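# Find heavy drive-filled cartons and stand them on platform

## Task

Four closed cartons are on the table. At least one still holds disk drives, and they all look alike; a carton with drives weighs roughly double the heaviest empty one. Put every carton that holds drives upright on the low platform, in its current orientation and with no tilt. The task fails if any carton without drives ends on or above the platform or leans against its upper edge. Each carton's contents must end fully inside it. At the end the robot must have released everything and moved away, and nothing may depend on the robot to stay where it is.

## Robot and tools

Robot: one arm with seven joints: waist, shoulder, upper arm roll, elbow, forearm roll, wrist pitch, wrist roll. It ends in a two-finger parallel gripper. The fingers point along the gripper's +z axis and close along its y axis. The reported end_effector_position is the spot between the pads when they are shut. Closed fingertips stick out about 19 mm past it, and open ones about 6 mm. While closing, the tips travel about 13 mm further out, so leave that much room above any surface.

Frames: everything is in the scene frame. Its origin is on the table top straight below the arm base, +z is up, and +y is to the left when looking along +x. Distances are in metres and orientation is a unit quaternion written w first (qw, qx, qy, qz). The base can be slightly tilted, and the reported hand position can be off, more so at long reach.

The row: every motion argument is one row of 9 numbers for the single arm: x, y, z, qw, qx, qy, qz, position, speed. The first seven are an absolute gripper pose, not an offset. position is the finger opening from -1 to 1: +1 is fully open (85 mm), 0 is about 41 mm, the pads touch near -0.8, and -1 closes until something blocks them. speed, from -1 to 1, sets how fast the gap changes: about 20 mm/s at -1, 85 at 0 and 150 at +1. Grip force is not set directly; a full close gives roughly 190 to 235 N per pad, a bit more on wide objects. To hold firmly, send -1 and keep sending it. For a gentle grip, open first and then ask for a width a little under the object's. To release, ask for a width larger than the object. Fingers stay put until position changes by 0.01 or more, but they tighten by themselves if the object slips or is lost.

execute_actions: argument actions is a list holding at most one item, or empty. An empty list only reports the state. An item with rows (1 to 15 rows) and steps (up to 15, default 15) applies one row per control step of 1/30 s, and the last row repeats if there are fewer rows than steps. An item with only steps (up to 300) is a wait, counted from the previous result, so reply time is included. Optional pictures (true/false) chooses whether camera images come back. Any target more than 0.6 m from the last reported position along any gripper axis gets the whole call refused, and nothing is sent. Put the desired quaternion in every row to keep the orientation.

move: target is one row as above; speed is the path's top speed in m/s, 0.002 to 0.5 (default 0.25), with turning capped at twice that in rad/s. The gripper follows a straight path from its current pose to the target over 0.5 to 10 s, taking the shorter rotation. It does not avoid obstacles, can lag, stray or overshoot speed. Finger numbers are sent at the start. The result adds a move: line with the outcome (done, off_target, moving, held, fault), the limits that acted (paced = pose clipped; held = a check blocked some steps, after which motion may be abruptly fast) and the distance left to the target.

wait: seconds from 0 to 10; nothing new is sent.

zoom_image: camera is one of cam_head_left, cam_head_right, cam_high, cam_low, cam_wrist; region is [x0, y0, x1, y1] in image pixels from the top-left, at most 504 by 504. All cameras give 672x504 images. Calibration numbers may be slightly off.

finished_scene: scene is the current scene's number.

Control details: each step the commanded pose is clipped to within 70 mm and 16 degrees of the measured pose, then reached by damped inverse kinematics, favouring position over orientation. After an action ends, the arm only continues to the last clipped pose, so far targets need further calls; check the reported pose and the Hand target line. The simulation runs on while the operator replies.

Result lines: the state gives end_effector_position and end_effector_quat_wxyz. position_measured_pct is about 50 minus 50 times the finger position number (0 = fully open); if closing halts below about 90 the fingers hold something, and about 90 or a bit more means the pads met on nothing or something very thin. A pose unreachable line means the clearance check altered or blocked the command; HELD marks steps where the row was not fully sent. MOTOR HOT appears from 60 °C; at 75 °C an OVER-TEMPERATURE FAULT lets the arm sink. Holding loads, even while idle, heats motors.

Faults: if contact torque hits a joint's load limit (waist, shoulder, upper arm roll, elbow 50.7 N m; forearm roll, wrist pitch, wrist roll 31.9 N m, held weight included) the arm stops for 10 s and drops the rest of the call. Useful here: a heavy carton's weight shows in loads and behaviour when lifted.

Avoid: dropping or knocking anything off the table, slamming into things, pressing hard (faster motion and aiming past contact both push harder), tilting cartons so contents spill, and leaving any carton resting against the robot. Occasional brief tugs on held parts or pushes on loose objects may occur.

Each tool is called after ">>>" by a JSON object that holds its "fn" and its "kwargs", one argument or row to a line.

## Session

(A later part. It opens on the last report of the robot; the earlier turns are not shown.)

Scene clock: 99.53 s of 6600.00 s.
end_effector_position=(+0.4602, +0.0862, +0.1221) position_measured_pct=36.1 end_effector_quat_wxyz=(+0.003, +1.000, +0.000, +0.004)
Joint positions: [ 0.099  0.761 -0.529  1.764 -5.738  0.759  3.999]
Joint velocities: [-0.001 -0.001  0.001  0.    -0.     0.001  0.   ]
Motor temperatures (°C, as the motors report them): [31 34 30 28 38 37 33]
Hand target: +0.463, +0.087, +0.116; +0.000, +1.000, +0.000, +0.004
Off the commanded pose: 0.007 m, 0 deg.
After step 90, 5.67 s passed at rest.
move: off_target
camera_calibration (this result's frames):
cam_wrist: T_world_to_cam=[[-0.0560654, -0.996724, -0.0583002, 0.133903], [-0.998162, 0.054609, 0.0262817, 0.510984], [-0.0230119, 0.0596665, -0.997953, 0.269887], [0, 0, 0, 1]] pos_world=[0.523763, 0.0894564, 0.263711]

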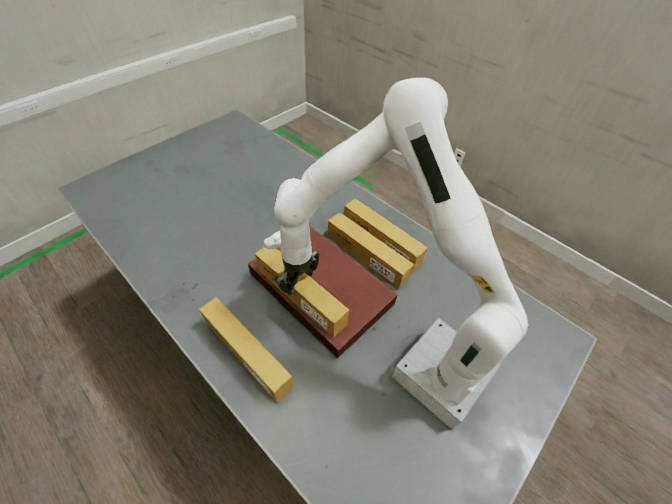

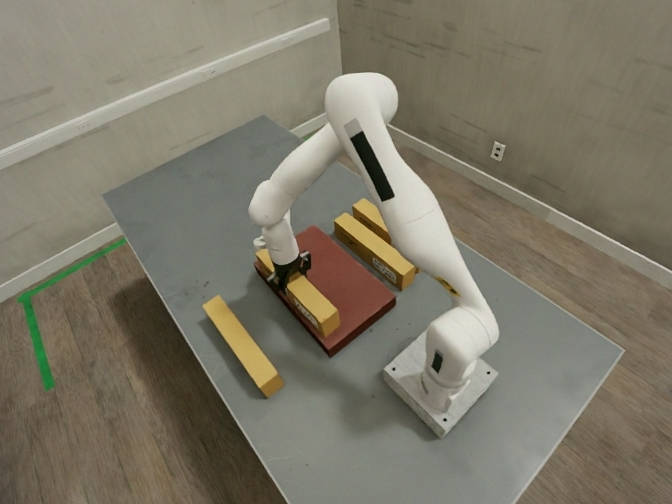

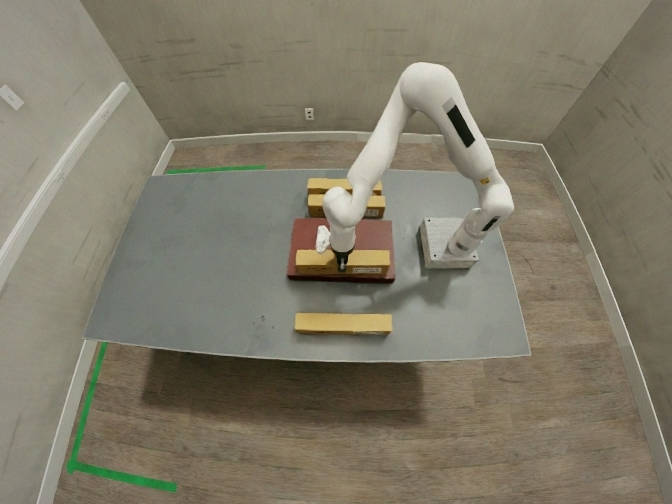

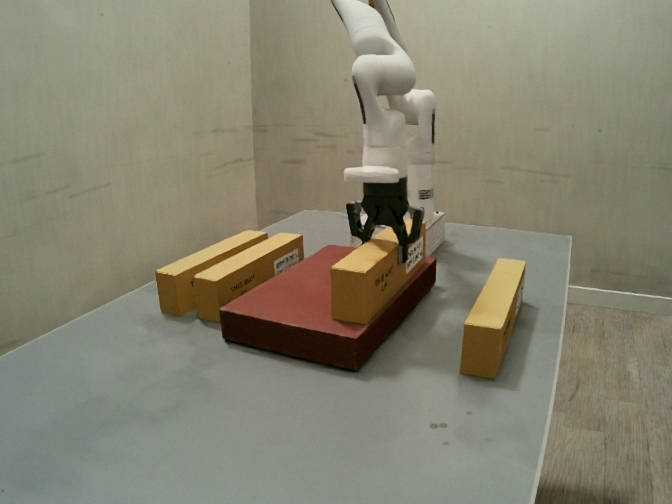

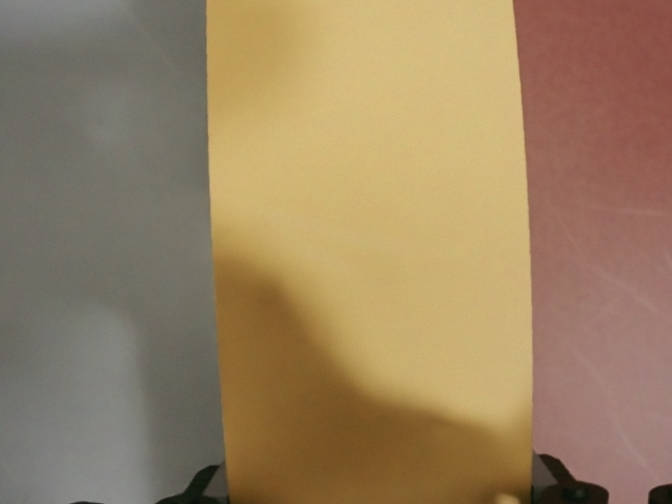

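Platform is ~0.06 high.

>>> {"fn": "execute_actions", "kwargs": {
  "actions": [
    {"rows":[[0.461,0.0865,0.119,0,1,0,0.002,-1,0],[0.46,0.0865,0.122,0,1,0,0,-1,0],[0.46,0.0865,0.122,0,1,0,0,-1,0],[0.46,0.0865,0.122,0,1,0,0,0.7,0]],"steps":13}
  ],
  "pictures": false
}}

>>> {"fn": "move", "kwargs": {
  "target": [0.46, 0.0865, 0.175, 0, 1, 0, 0, 0.7, 0],
  "speed": 0.12
}}

>>> {"fn": "move", "kwargs": {
  "target": [0.445, -0.21, 0.175, 0, 1, 0, 0, 0.7, 0]
}}

Scene clock: 107.30 s of 6600.00 s.
end_effector_position=(+0.4600, +0.0865, +0.1220) position_measured_pct=16.3 end_effector_quat_wxyz=(+0.000, +1.000, +0.000, +0.000)
Joint positions: [ 0.106  0.765 -0.534  1.758 -5.747  0.766  4.009]
Joint velocities: [ 0.001  0.    -0.001 -0.     0.    -0.    -0.   ]
Motor temperatures (°C, as the motors report them): [31 34 30 28 38 37 33]
Hand target: +0.460, +0.086, +0.122; +0.000, +1.000, -0.000, -0.000
Off the commanded pose: 0.000 m, 0 deg.
Steps of this call (steps 1 to 90: nothing new was sent; then 4.33 s passed at rest; steps 91 to 103: all 13 steps of this action). Readings (end_effector_position | what the end effector reports):
91: (+0.4602, +0.0859, +0.1227) | position_measured_pct=36.1
92: (+0.4600, +0.0858, +0.1230) | position_measured_pct=36.1
94: (+0.4593, +0.0856, +0.1225) | position_measured_pct=36.1
98: (+0.4598, +0.0863, +0.1220) | position_measured_pct=29.0
103: the state above

Scene clock: 108.30 s of 6600.00 s.
end_effector_position=(+0.4597, +0.0867, +0.1749) position_measured_pct=15.1 end_effector_quat_wxyz=(-0.000, +1.000, +0.000, -0.000)
Joint positions: [ 0.14   0.678 -0.588  1.717 -5.817  0.889  4.066]
Joint velocities: [ 0.003 -0.005  0.001 -0.     0.    -0.     0.001]
Motor temperatures (°C, as the motors report them): [31 34 30 28 38 37 33]
Hand target: +0.460, +0.087, +0.175; -0.000, +1.000, -0.000, -0.000
Off the commanded pose: 0.000 m, 0 deg.
move: done
camera_calibration (this result's frames):
cam_wrist: T_world_to_cam=[[-0.0566368, -0.996389, -0.0632497, 0.138544], [-0.997914, 0.0545307, 0.0345437, 0.507514], [-0.0309699, 0.0650742, -0.9974, 0.325554], [0, 0, 0, 1]] pos_world=[0.524385, 0.0891839, 0.315939]

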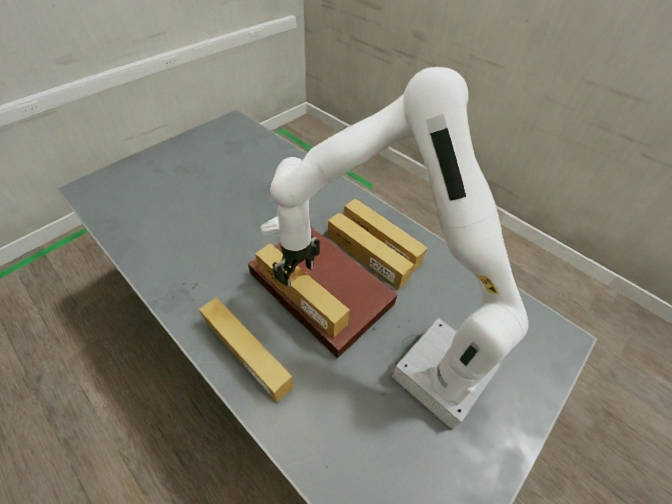

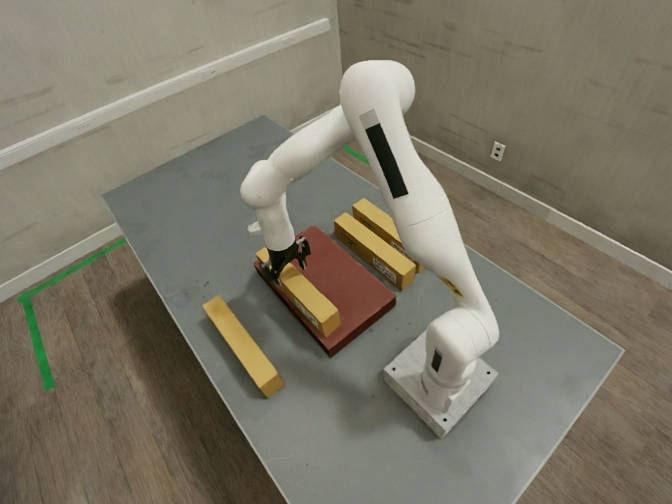

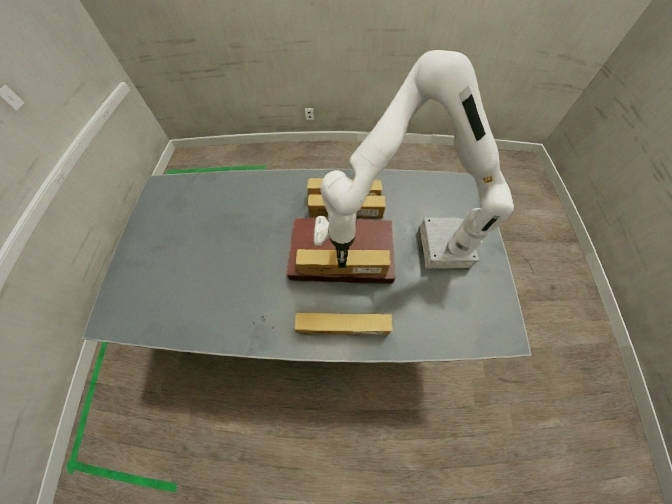

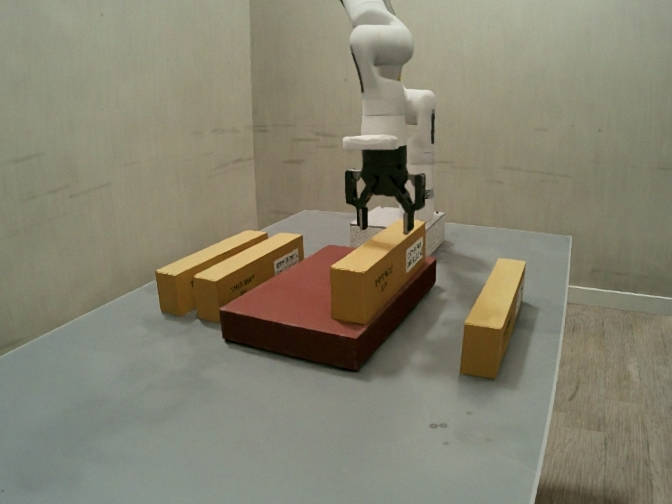

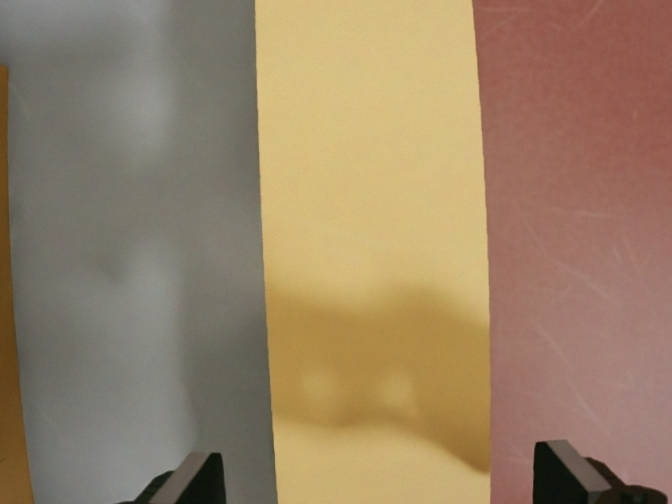

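Scene clock: 109.87 s of 6600.00 s.
end_effector_position=(+0.4459, -0.2105, +0.1753) position_measured_pct=15.1 end_effector_quat_wxyz=(+0.001, +1.000, +0.000, -0.000)
Joint positions: [ 0.749  0.718 -0.58   1.626 -5.815  0.936  4.713]
Joint velocities: [ 0.008  0.004  0.006 -0.001 -0.004 -0.     0.004]
Motor temperatures (°C, as the motors report them): [31 34 30 28 38 37 33]
Hand target: +0.446, -0.211, +0.175; +0.001, +1.000, -0.000, -0.000
Off the commanded pose: 0.001 m, 0 deg.
move: done
camera_calibration (this result's frames):
cam_wrist: T_world_to_cam=[[-0.0559848, -0.996568, -0.060967, -0.159028], [-0.99795, 0.0539571, 0.0344131, 0.509791], [-0.0310055, 0.0627686, -0.997546, 0.344461], [0, 0, 0, 1]] pos_world=[0.510523, -0.207611, 0.316377]

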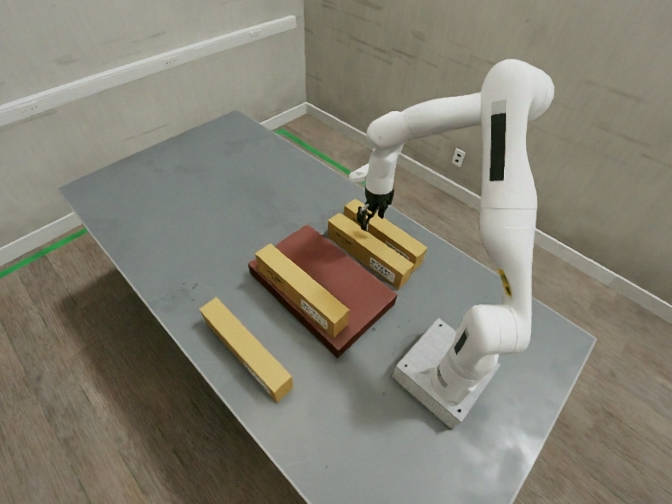

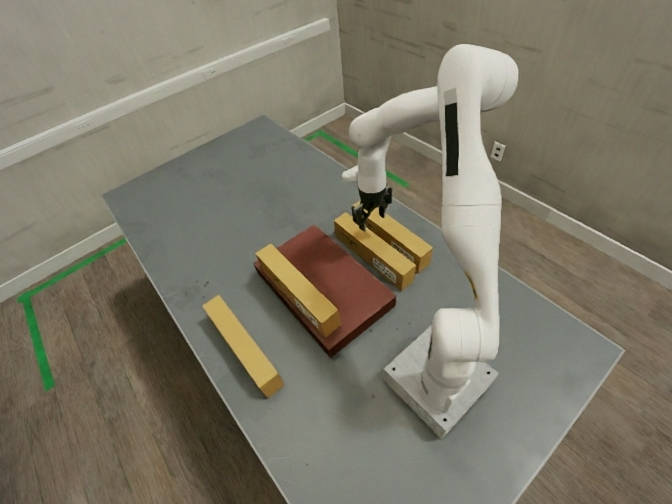

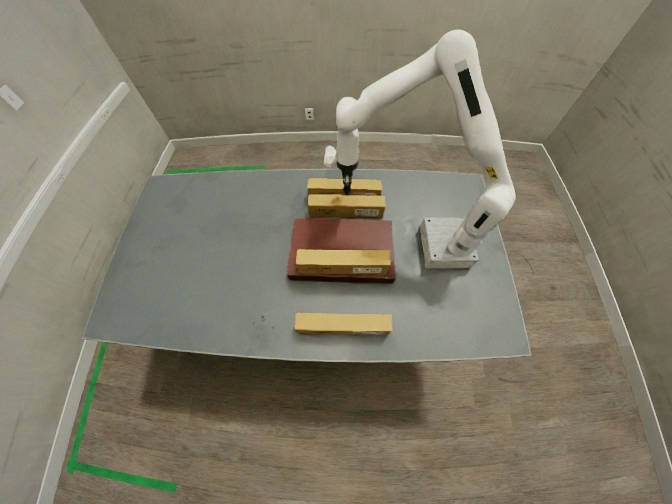

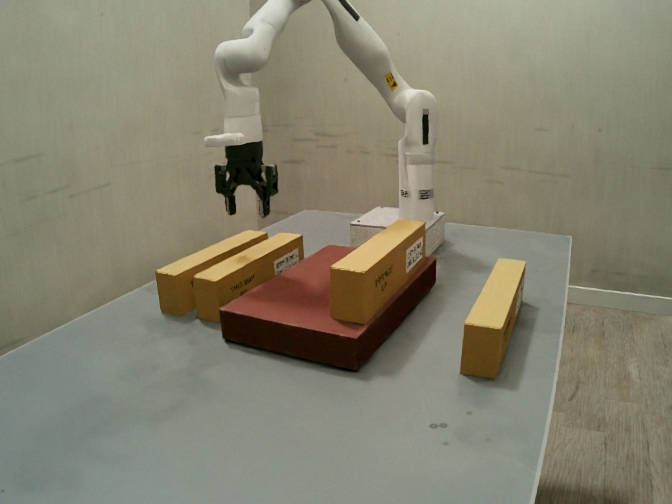

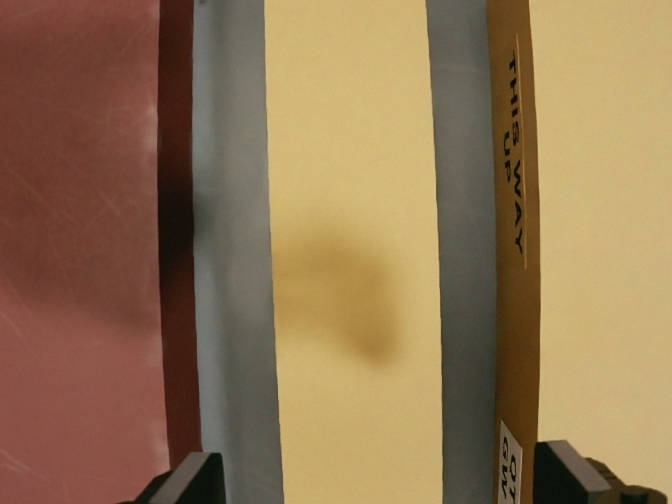

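>>> {"fn": "move", "kwargs": {
  "target": [0.445, -0.204, 0.108, 0, 1, 0, 0, 0.7, 0],
  "speed": 0.15
}}

>>> {"fn": "move", "kwargs": {
  "target": [0.445, -0.204, 0.064, 0, 1, 0, 0, 0.7, 0],
  "speed": 0.07
}}

>>> {"fn": "execute_actions", "kwargs": {
  "actions": [
    {"rows":[[0.445,-0.204,0.064,0,1,0,0,-1,0]],"steps":14}
  ],
  "pictures": false
}}

>>> {"fn": "move", "kwargs": {
  "target": [0.445, -0.204, 0.082, 0, 1, 0, 0, -1, 0],
  "speed": 0.04
}}

Scene clock: 119.57 s of 6600.00 s.
end_effector_position=(+0.4452, -0.2044, +0.1082) position_measured_pct=15.1 end_effector_quat_wxyz=(+0.000, +1.000, -0.000, +0.000)
Joint positions: [ 0.706  0.821 -0.521  1.686 -5.737  0.78   4.637]
Joint velocities: [-0.005  0.006 -0.002 -0.     0.     0.001 -0.002]
Motor temperatures (°C, as the motors report them): [31 34 30 28 38 37 33]
Hand target: +0.445, -0.204, +0.108; +0.000, +1.000, +0.000, +0.000
Off the commanded pose: 0.000 m, 0 deg.
After step 90, 5.93 s passed at rest.
move: done
camera_calibration (this result's frames):
cam_wrist: T_world_to_cam=[[-0.0573216, -0.996382, -0.0627397, -0.156308], [-0.997907, 0.0552986, 0.0335206, 0.511437], [-0.0299299, 0.0645298, -0.997467, 0.276958], [0, 0, 0, 1]] pos_world=[0.509697, -0.201896, 0.249307]

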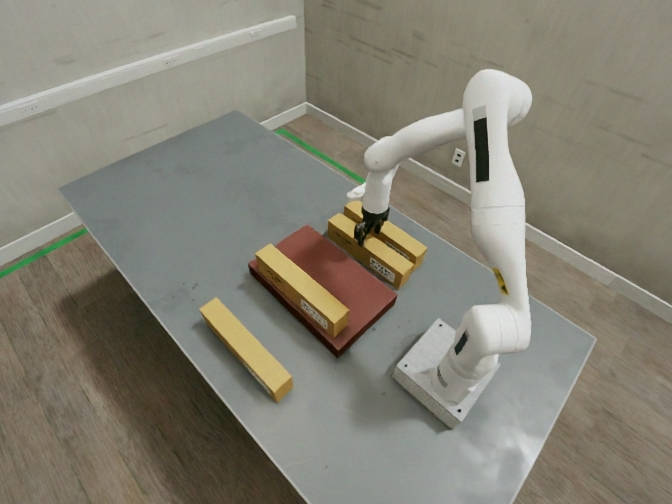

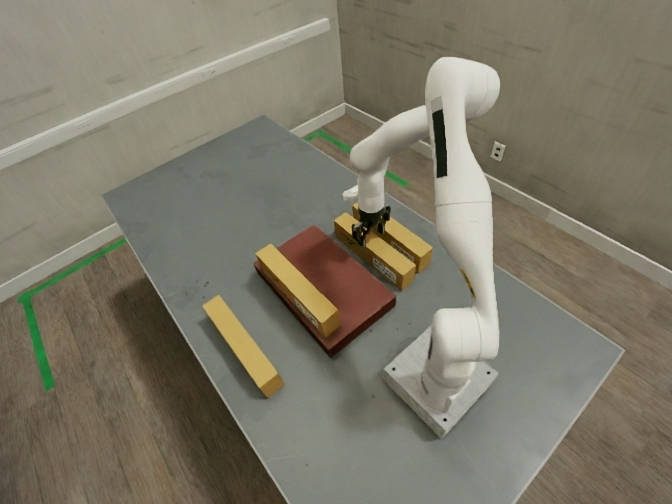

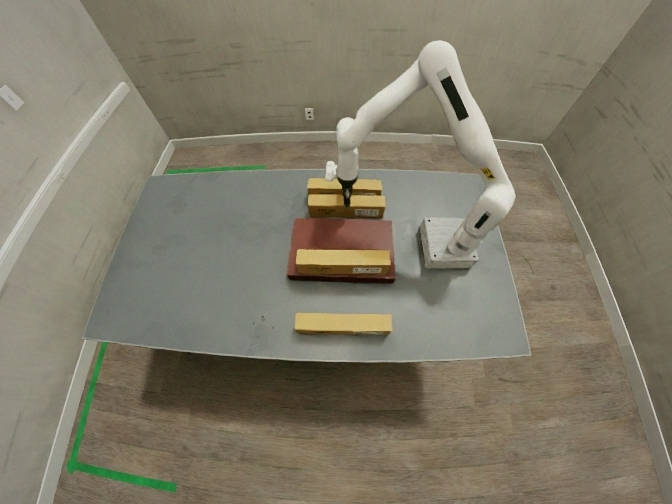

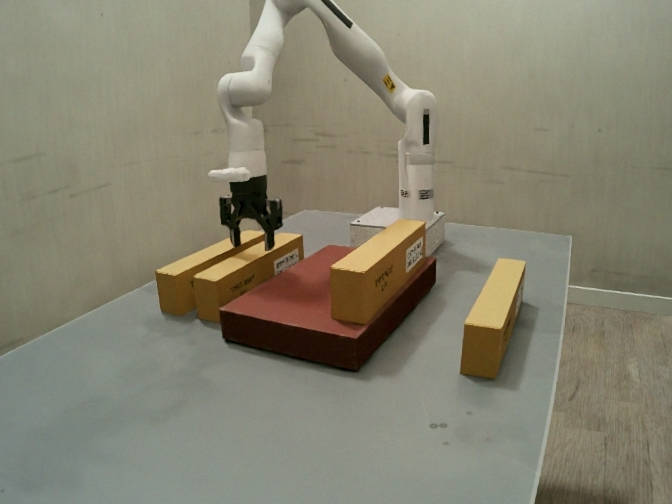

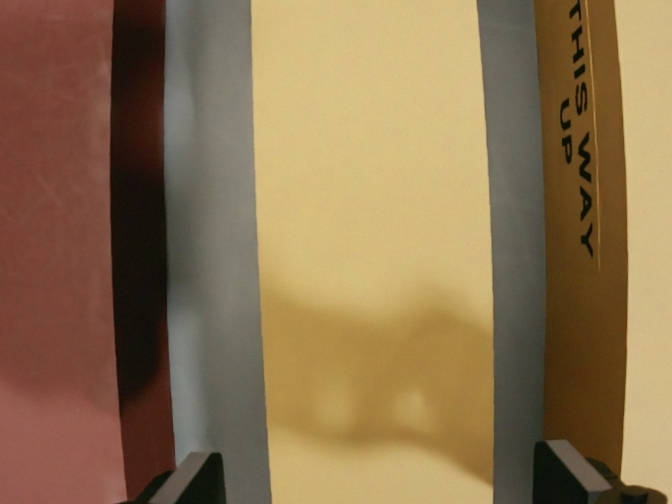

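Scene clock: 120.47 s of 6600.00 s.
end_effector_position=(+0.4451, -0.2042, +0.0641) position_measured_pct=15.1 end_effector_quat_wxyz=(+0.000, +1.000, -0.000, +0.000)
Joint positions: [ 0.677  0.899 -0.473  1.7   -5.686  0.688  4.596]
Joint velocities: [-0.003  0.004 -0.001 -0.    -0.    -0.    -0.   ]
Motor temperatures (°C, as the motors report them): [31 34 30 28 38 37 33]
Hand target: +0.445, -0.204, +0.064; +0.000, +1.000, +0.000, +0.000
Off the commanded pose: 0.000 m, 0 deg.
move: done
camera_calibration (this result's frames):
cam_wrist: T_world_to_cam=[[-0.057088, -0.996386, -0.0628929, -0.158989], [-0.997915, 0.0550489, 0.0336922, 0.512812], [-0.0301083, 0.0646852, -0.997451, 0.233112], [0, 0, 0, 1]] pos_world=[0.509685, -0.201723, 0.20524]

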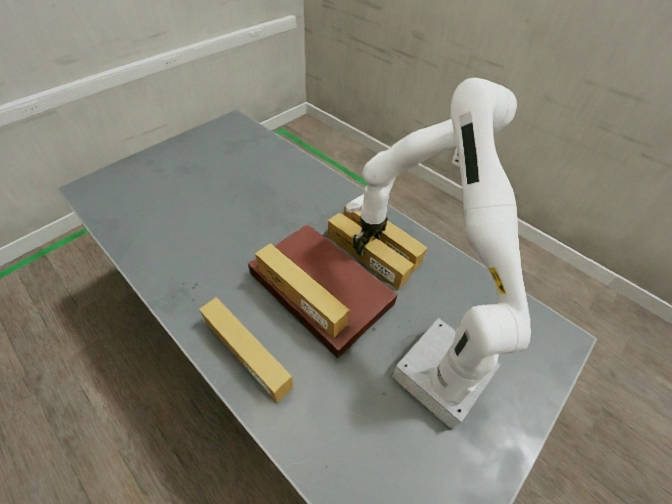

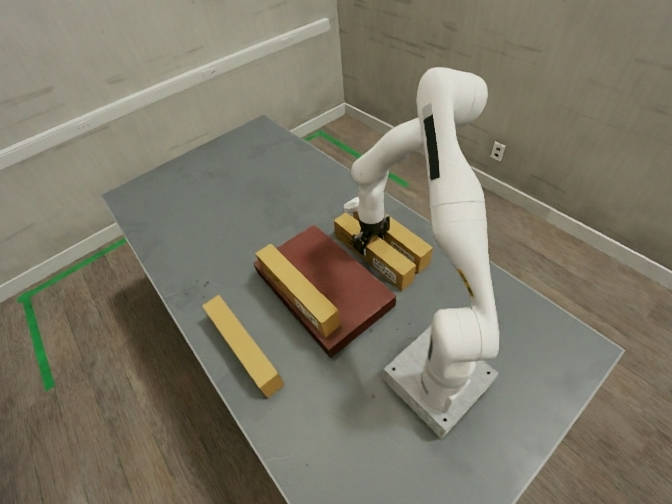

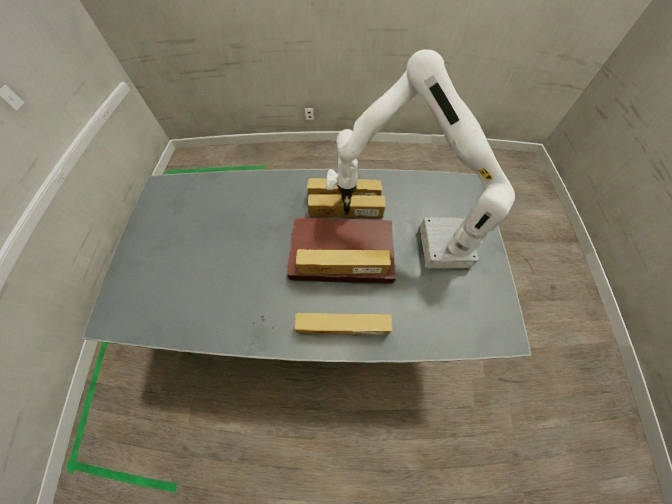

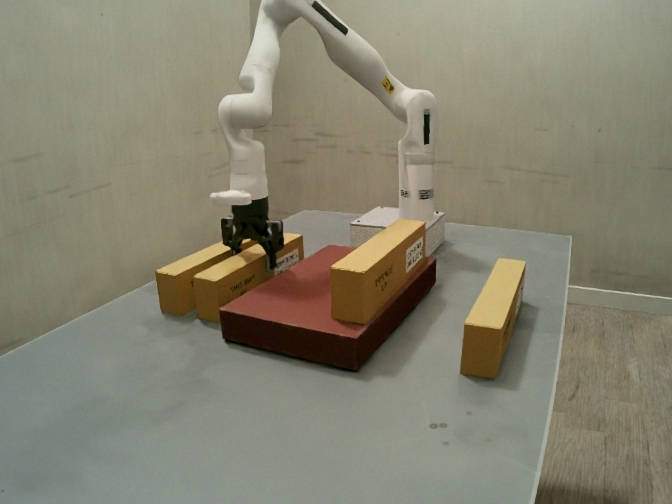

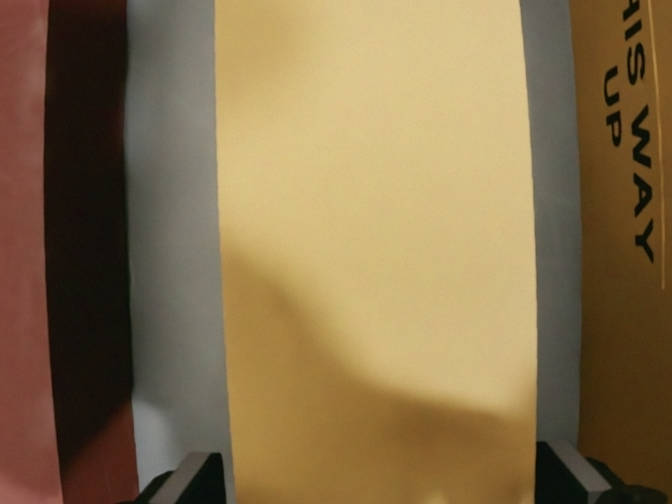

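Scene clock: 120.93 s of 6600.00 s.
end_effector_position=(+0.4450, -0.2052, +0.0649) position_measured_pct=36.1 end_effector_quat_wxyz=(+0.001, +1.000, -0.000, +0.000)
Joint positions: [ 0.677  0.897 -0.473  1.7   -5.685  0.689  4.596]
Joint velocities: [ 0.001 -0.001 -0.001  0.     0.001  0.     0.   ]
Motor temperatures (°C, as the motors report them): [31 34 30 28 38 37 33]
Hand target: +0.445, -0.204, +0.064; +0.000, +1.000, -0.000, -0.000
Off the commanded pose: 0.001 m, 0 deg.
Steps of this call (steps 1 to 14: all 14 steps of this action). Readings (end_effector_position | what the end effector reports):
1: (+0.4451, -0.2042, +0.0641) | position_measured_pct=15.1
2: (+0.4451, -0.2041, +0.0641) | position_measured_pct=15.5
4: (+0.4450, -0.2040, +0.0640) | position_measured_pct=19.8
8: (+0.4450, -0.2050, +0.0643) | position_measured_pct=31.0
14: the state above

Scene clock: 121.87 s of 6600.00 s.
end_effector_position=(+0.4391, -0.2016, +0.0746) position_measured_pct=36.1 end_effector_quat_wxyz=(-0.004, +1.000, +0.000, -0.008)
Joint positions: [ 0.688  0.88  -0.49   1.702 -5.707  0.724  4.613]
Joint velocities: [ 0.002 -0.001  0.003  0.001  0.     0.002  0.001]
Motor temperatures (°C, as the motors report them): [31 34 30 28 38 37 33]
Hand target: +0.445, -0.204, +0.082; -0.000, +1.000, -0.000, -0.000
Off the commanded pose: 0.010 m, 1 deg.
move: off_target
camera_calibration (this result's frames):
cam_wrist: T_world_to_cam=[[-0.0578792, -0.995831, -0.0705074, -0.155013], [-0.997265, 0.0544219, 0.050008, 0.504646], [-0.0459624, 0.073209, -0.996257, 0.251821], [0, 0, 0, 1]] pos_world=[0.505869, -0.200266, 0.214712]

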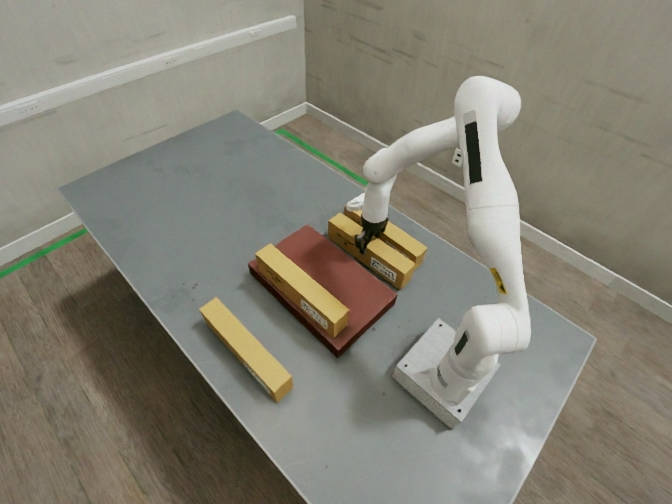

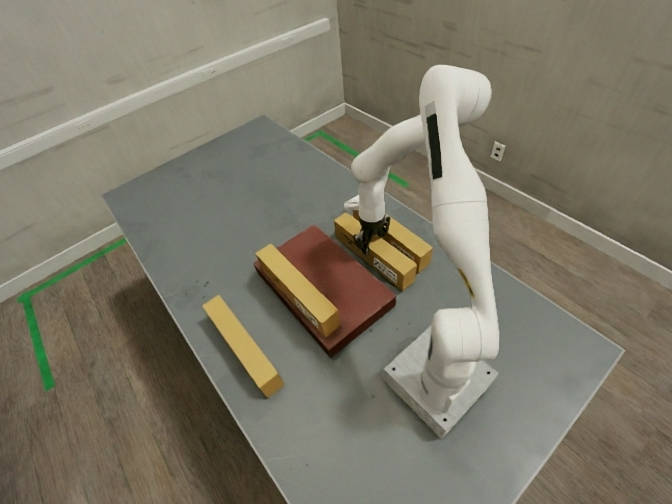

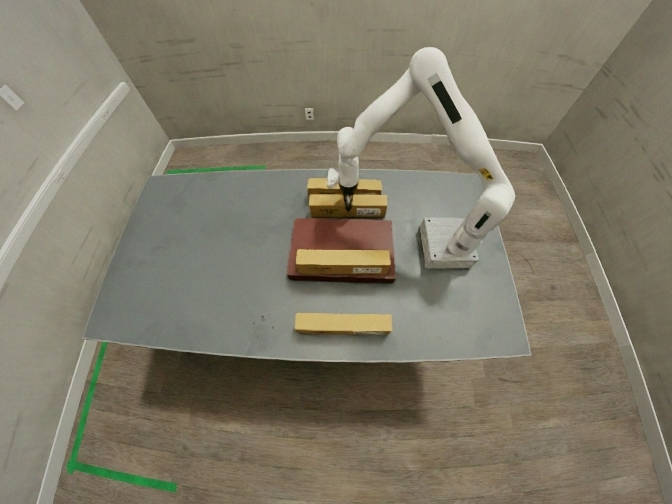

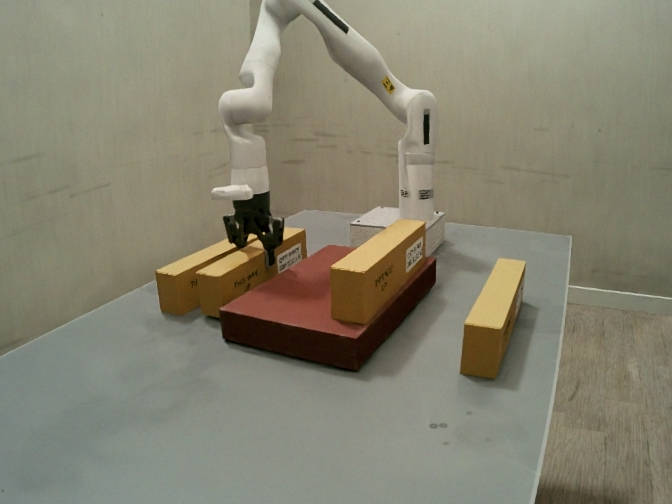

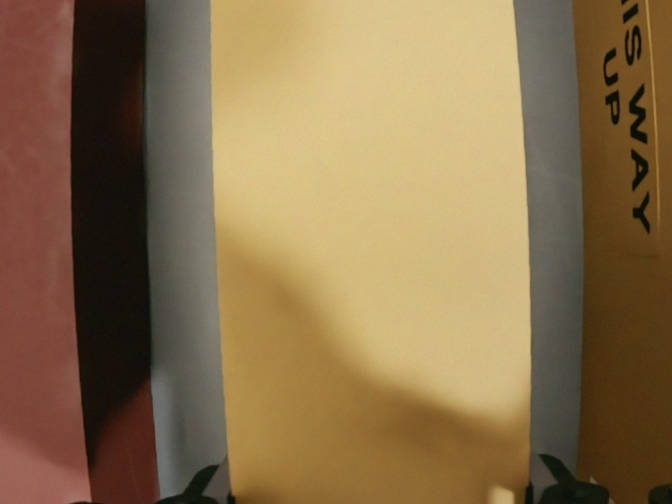

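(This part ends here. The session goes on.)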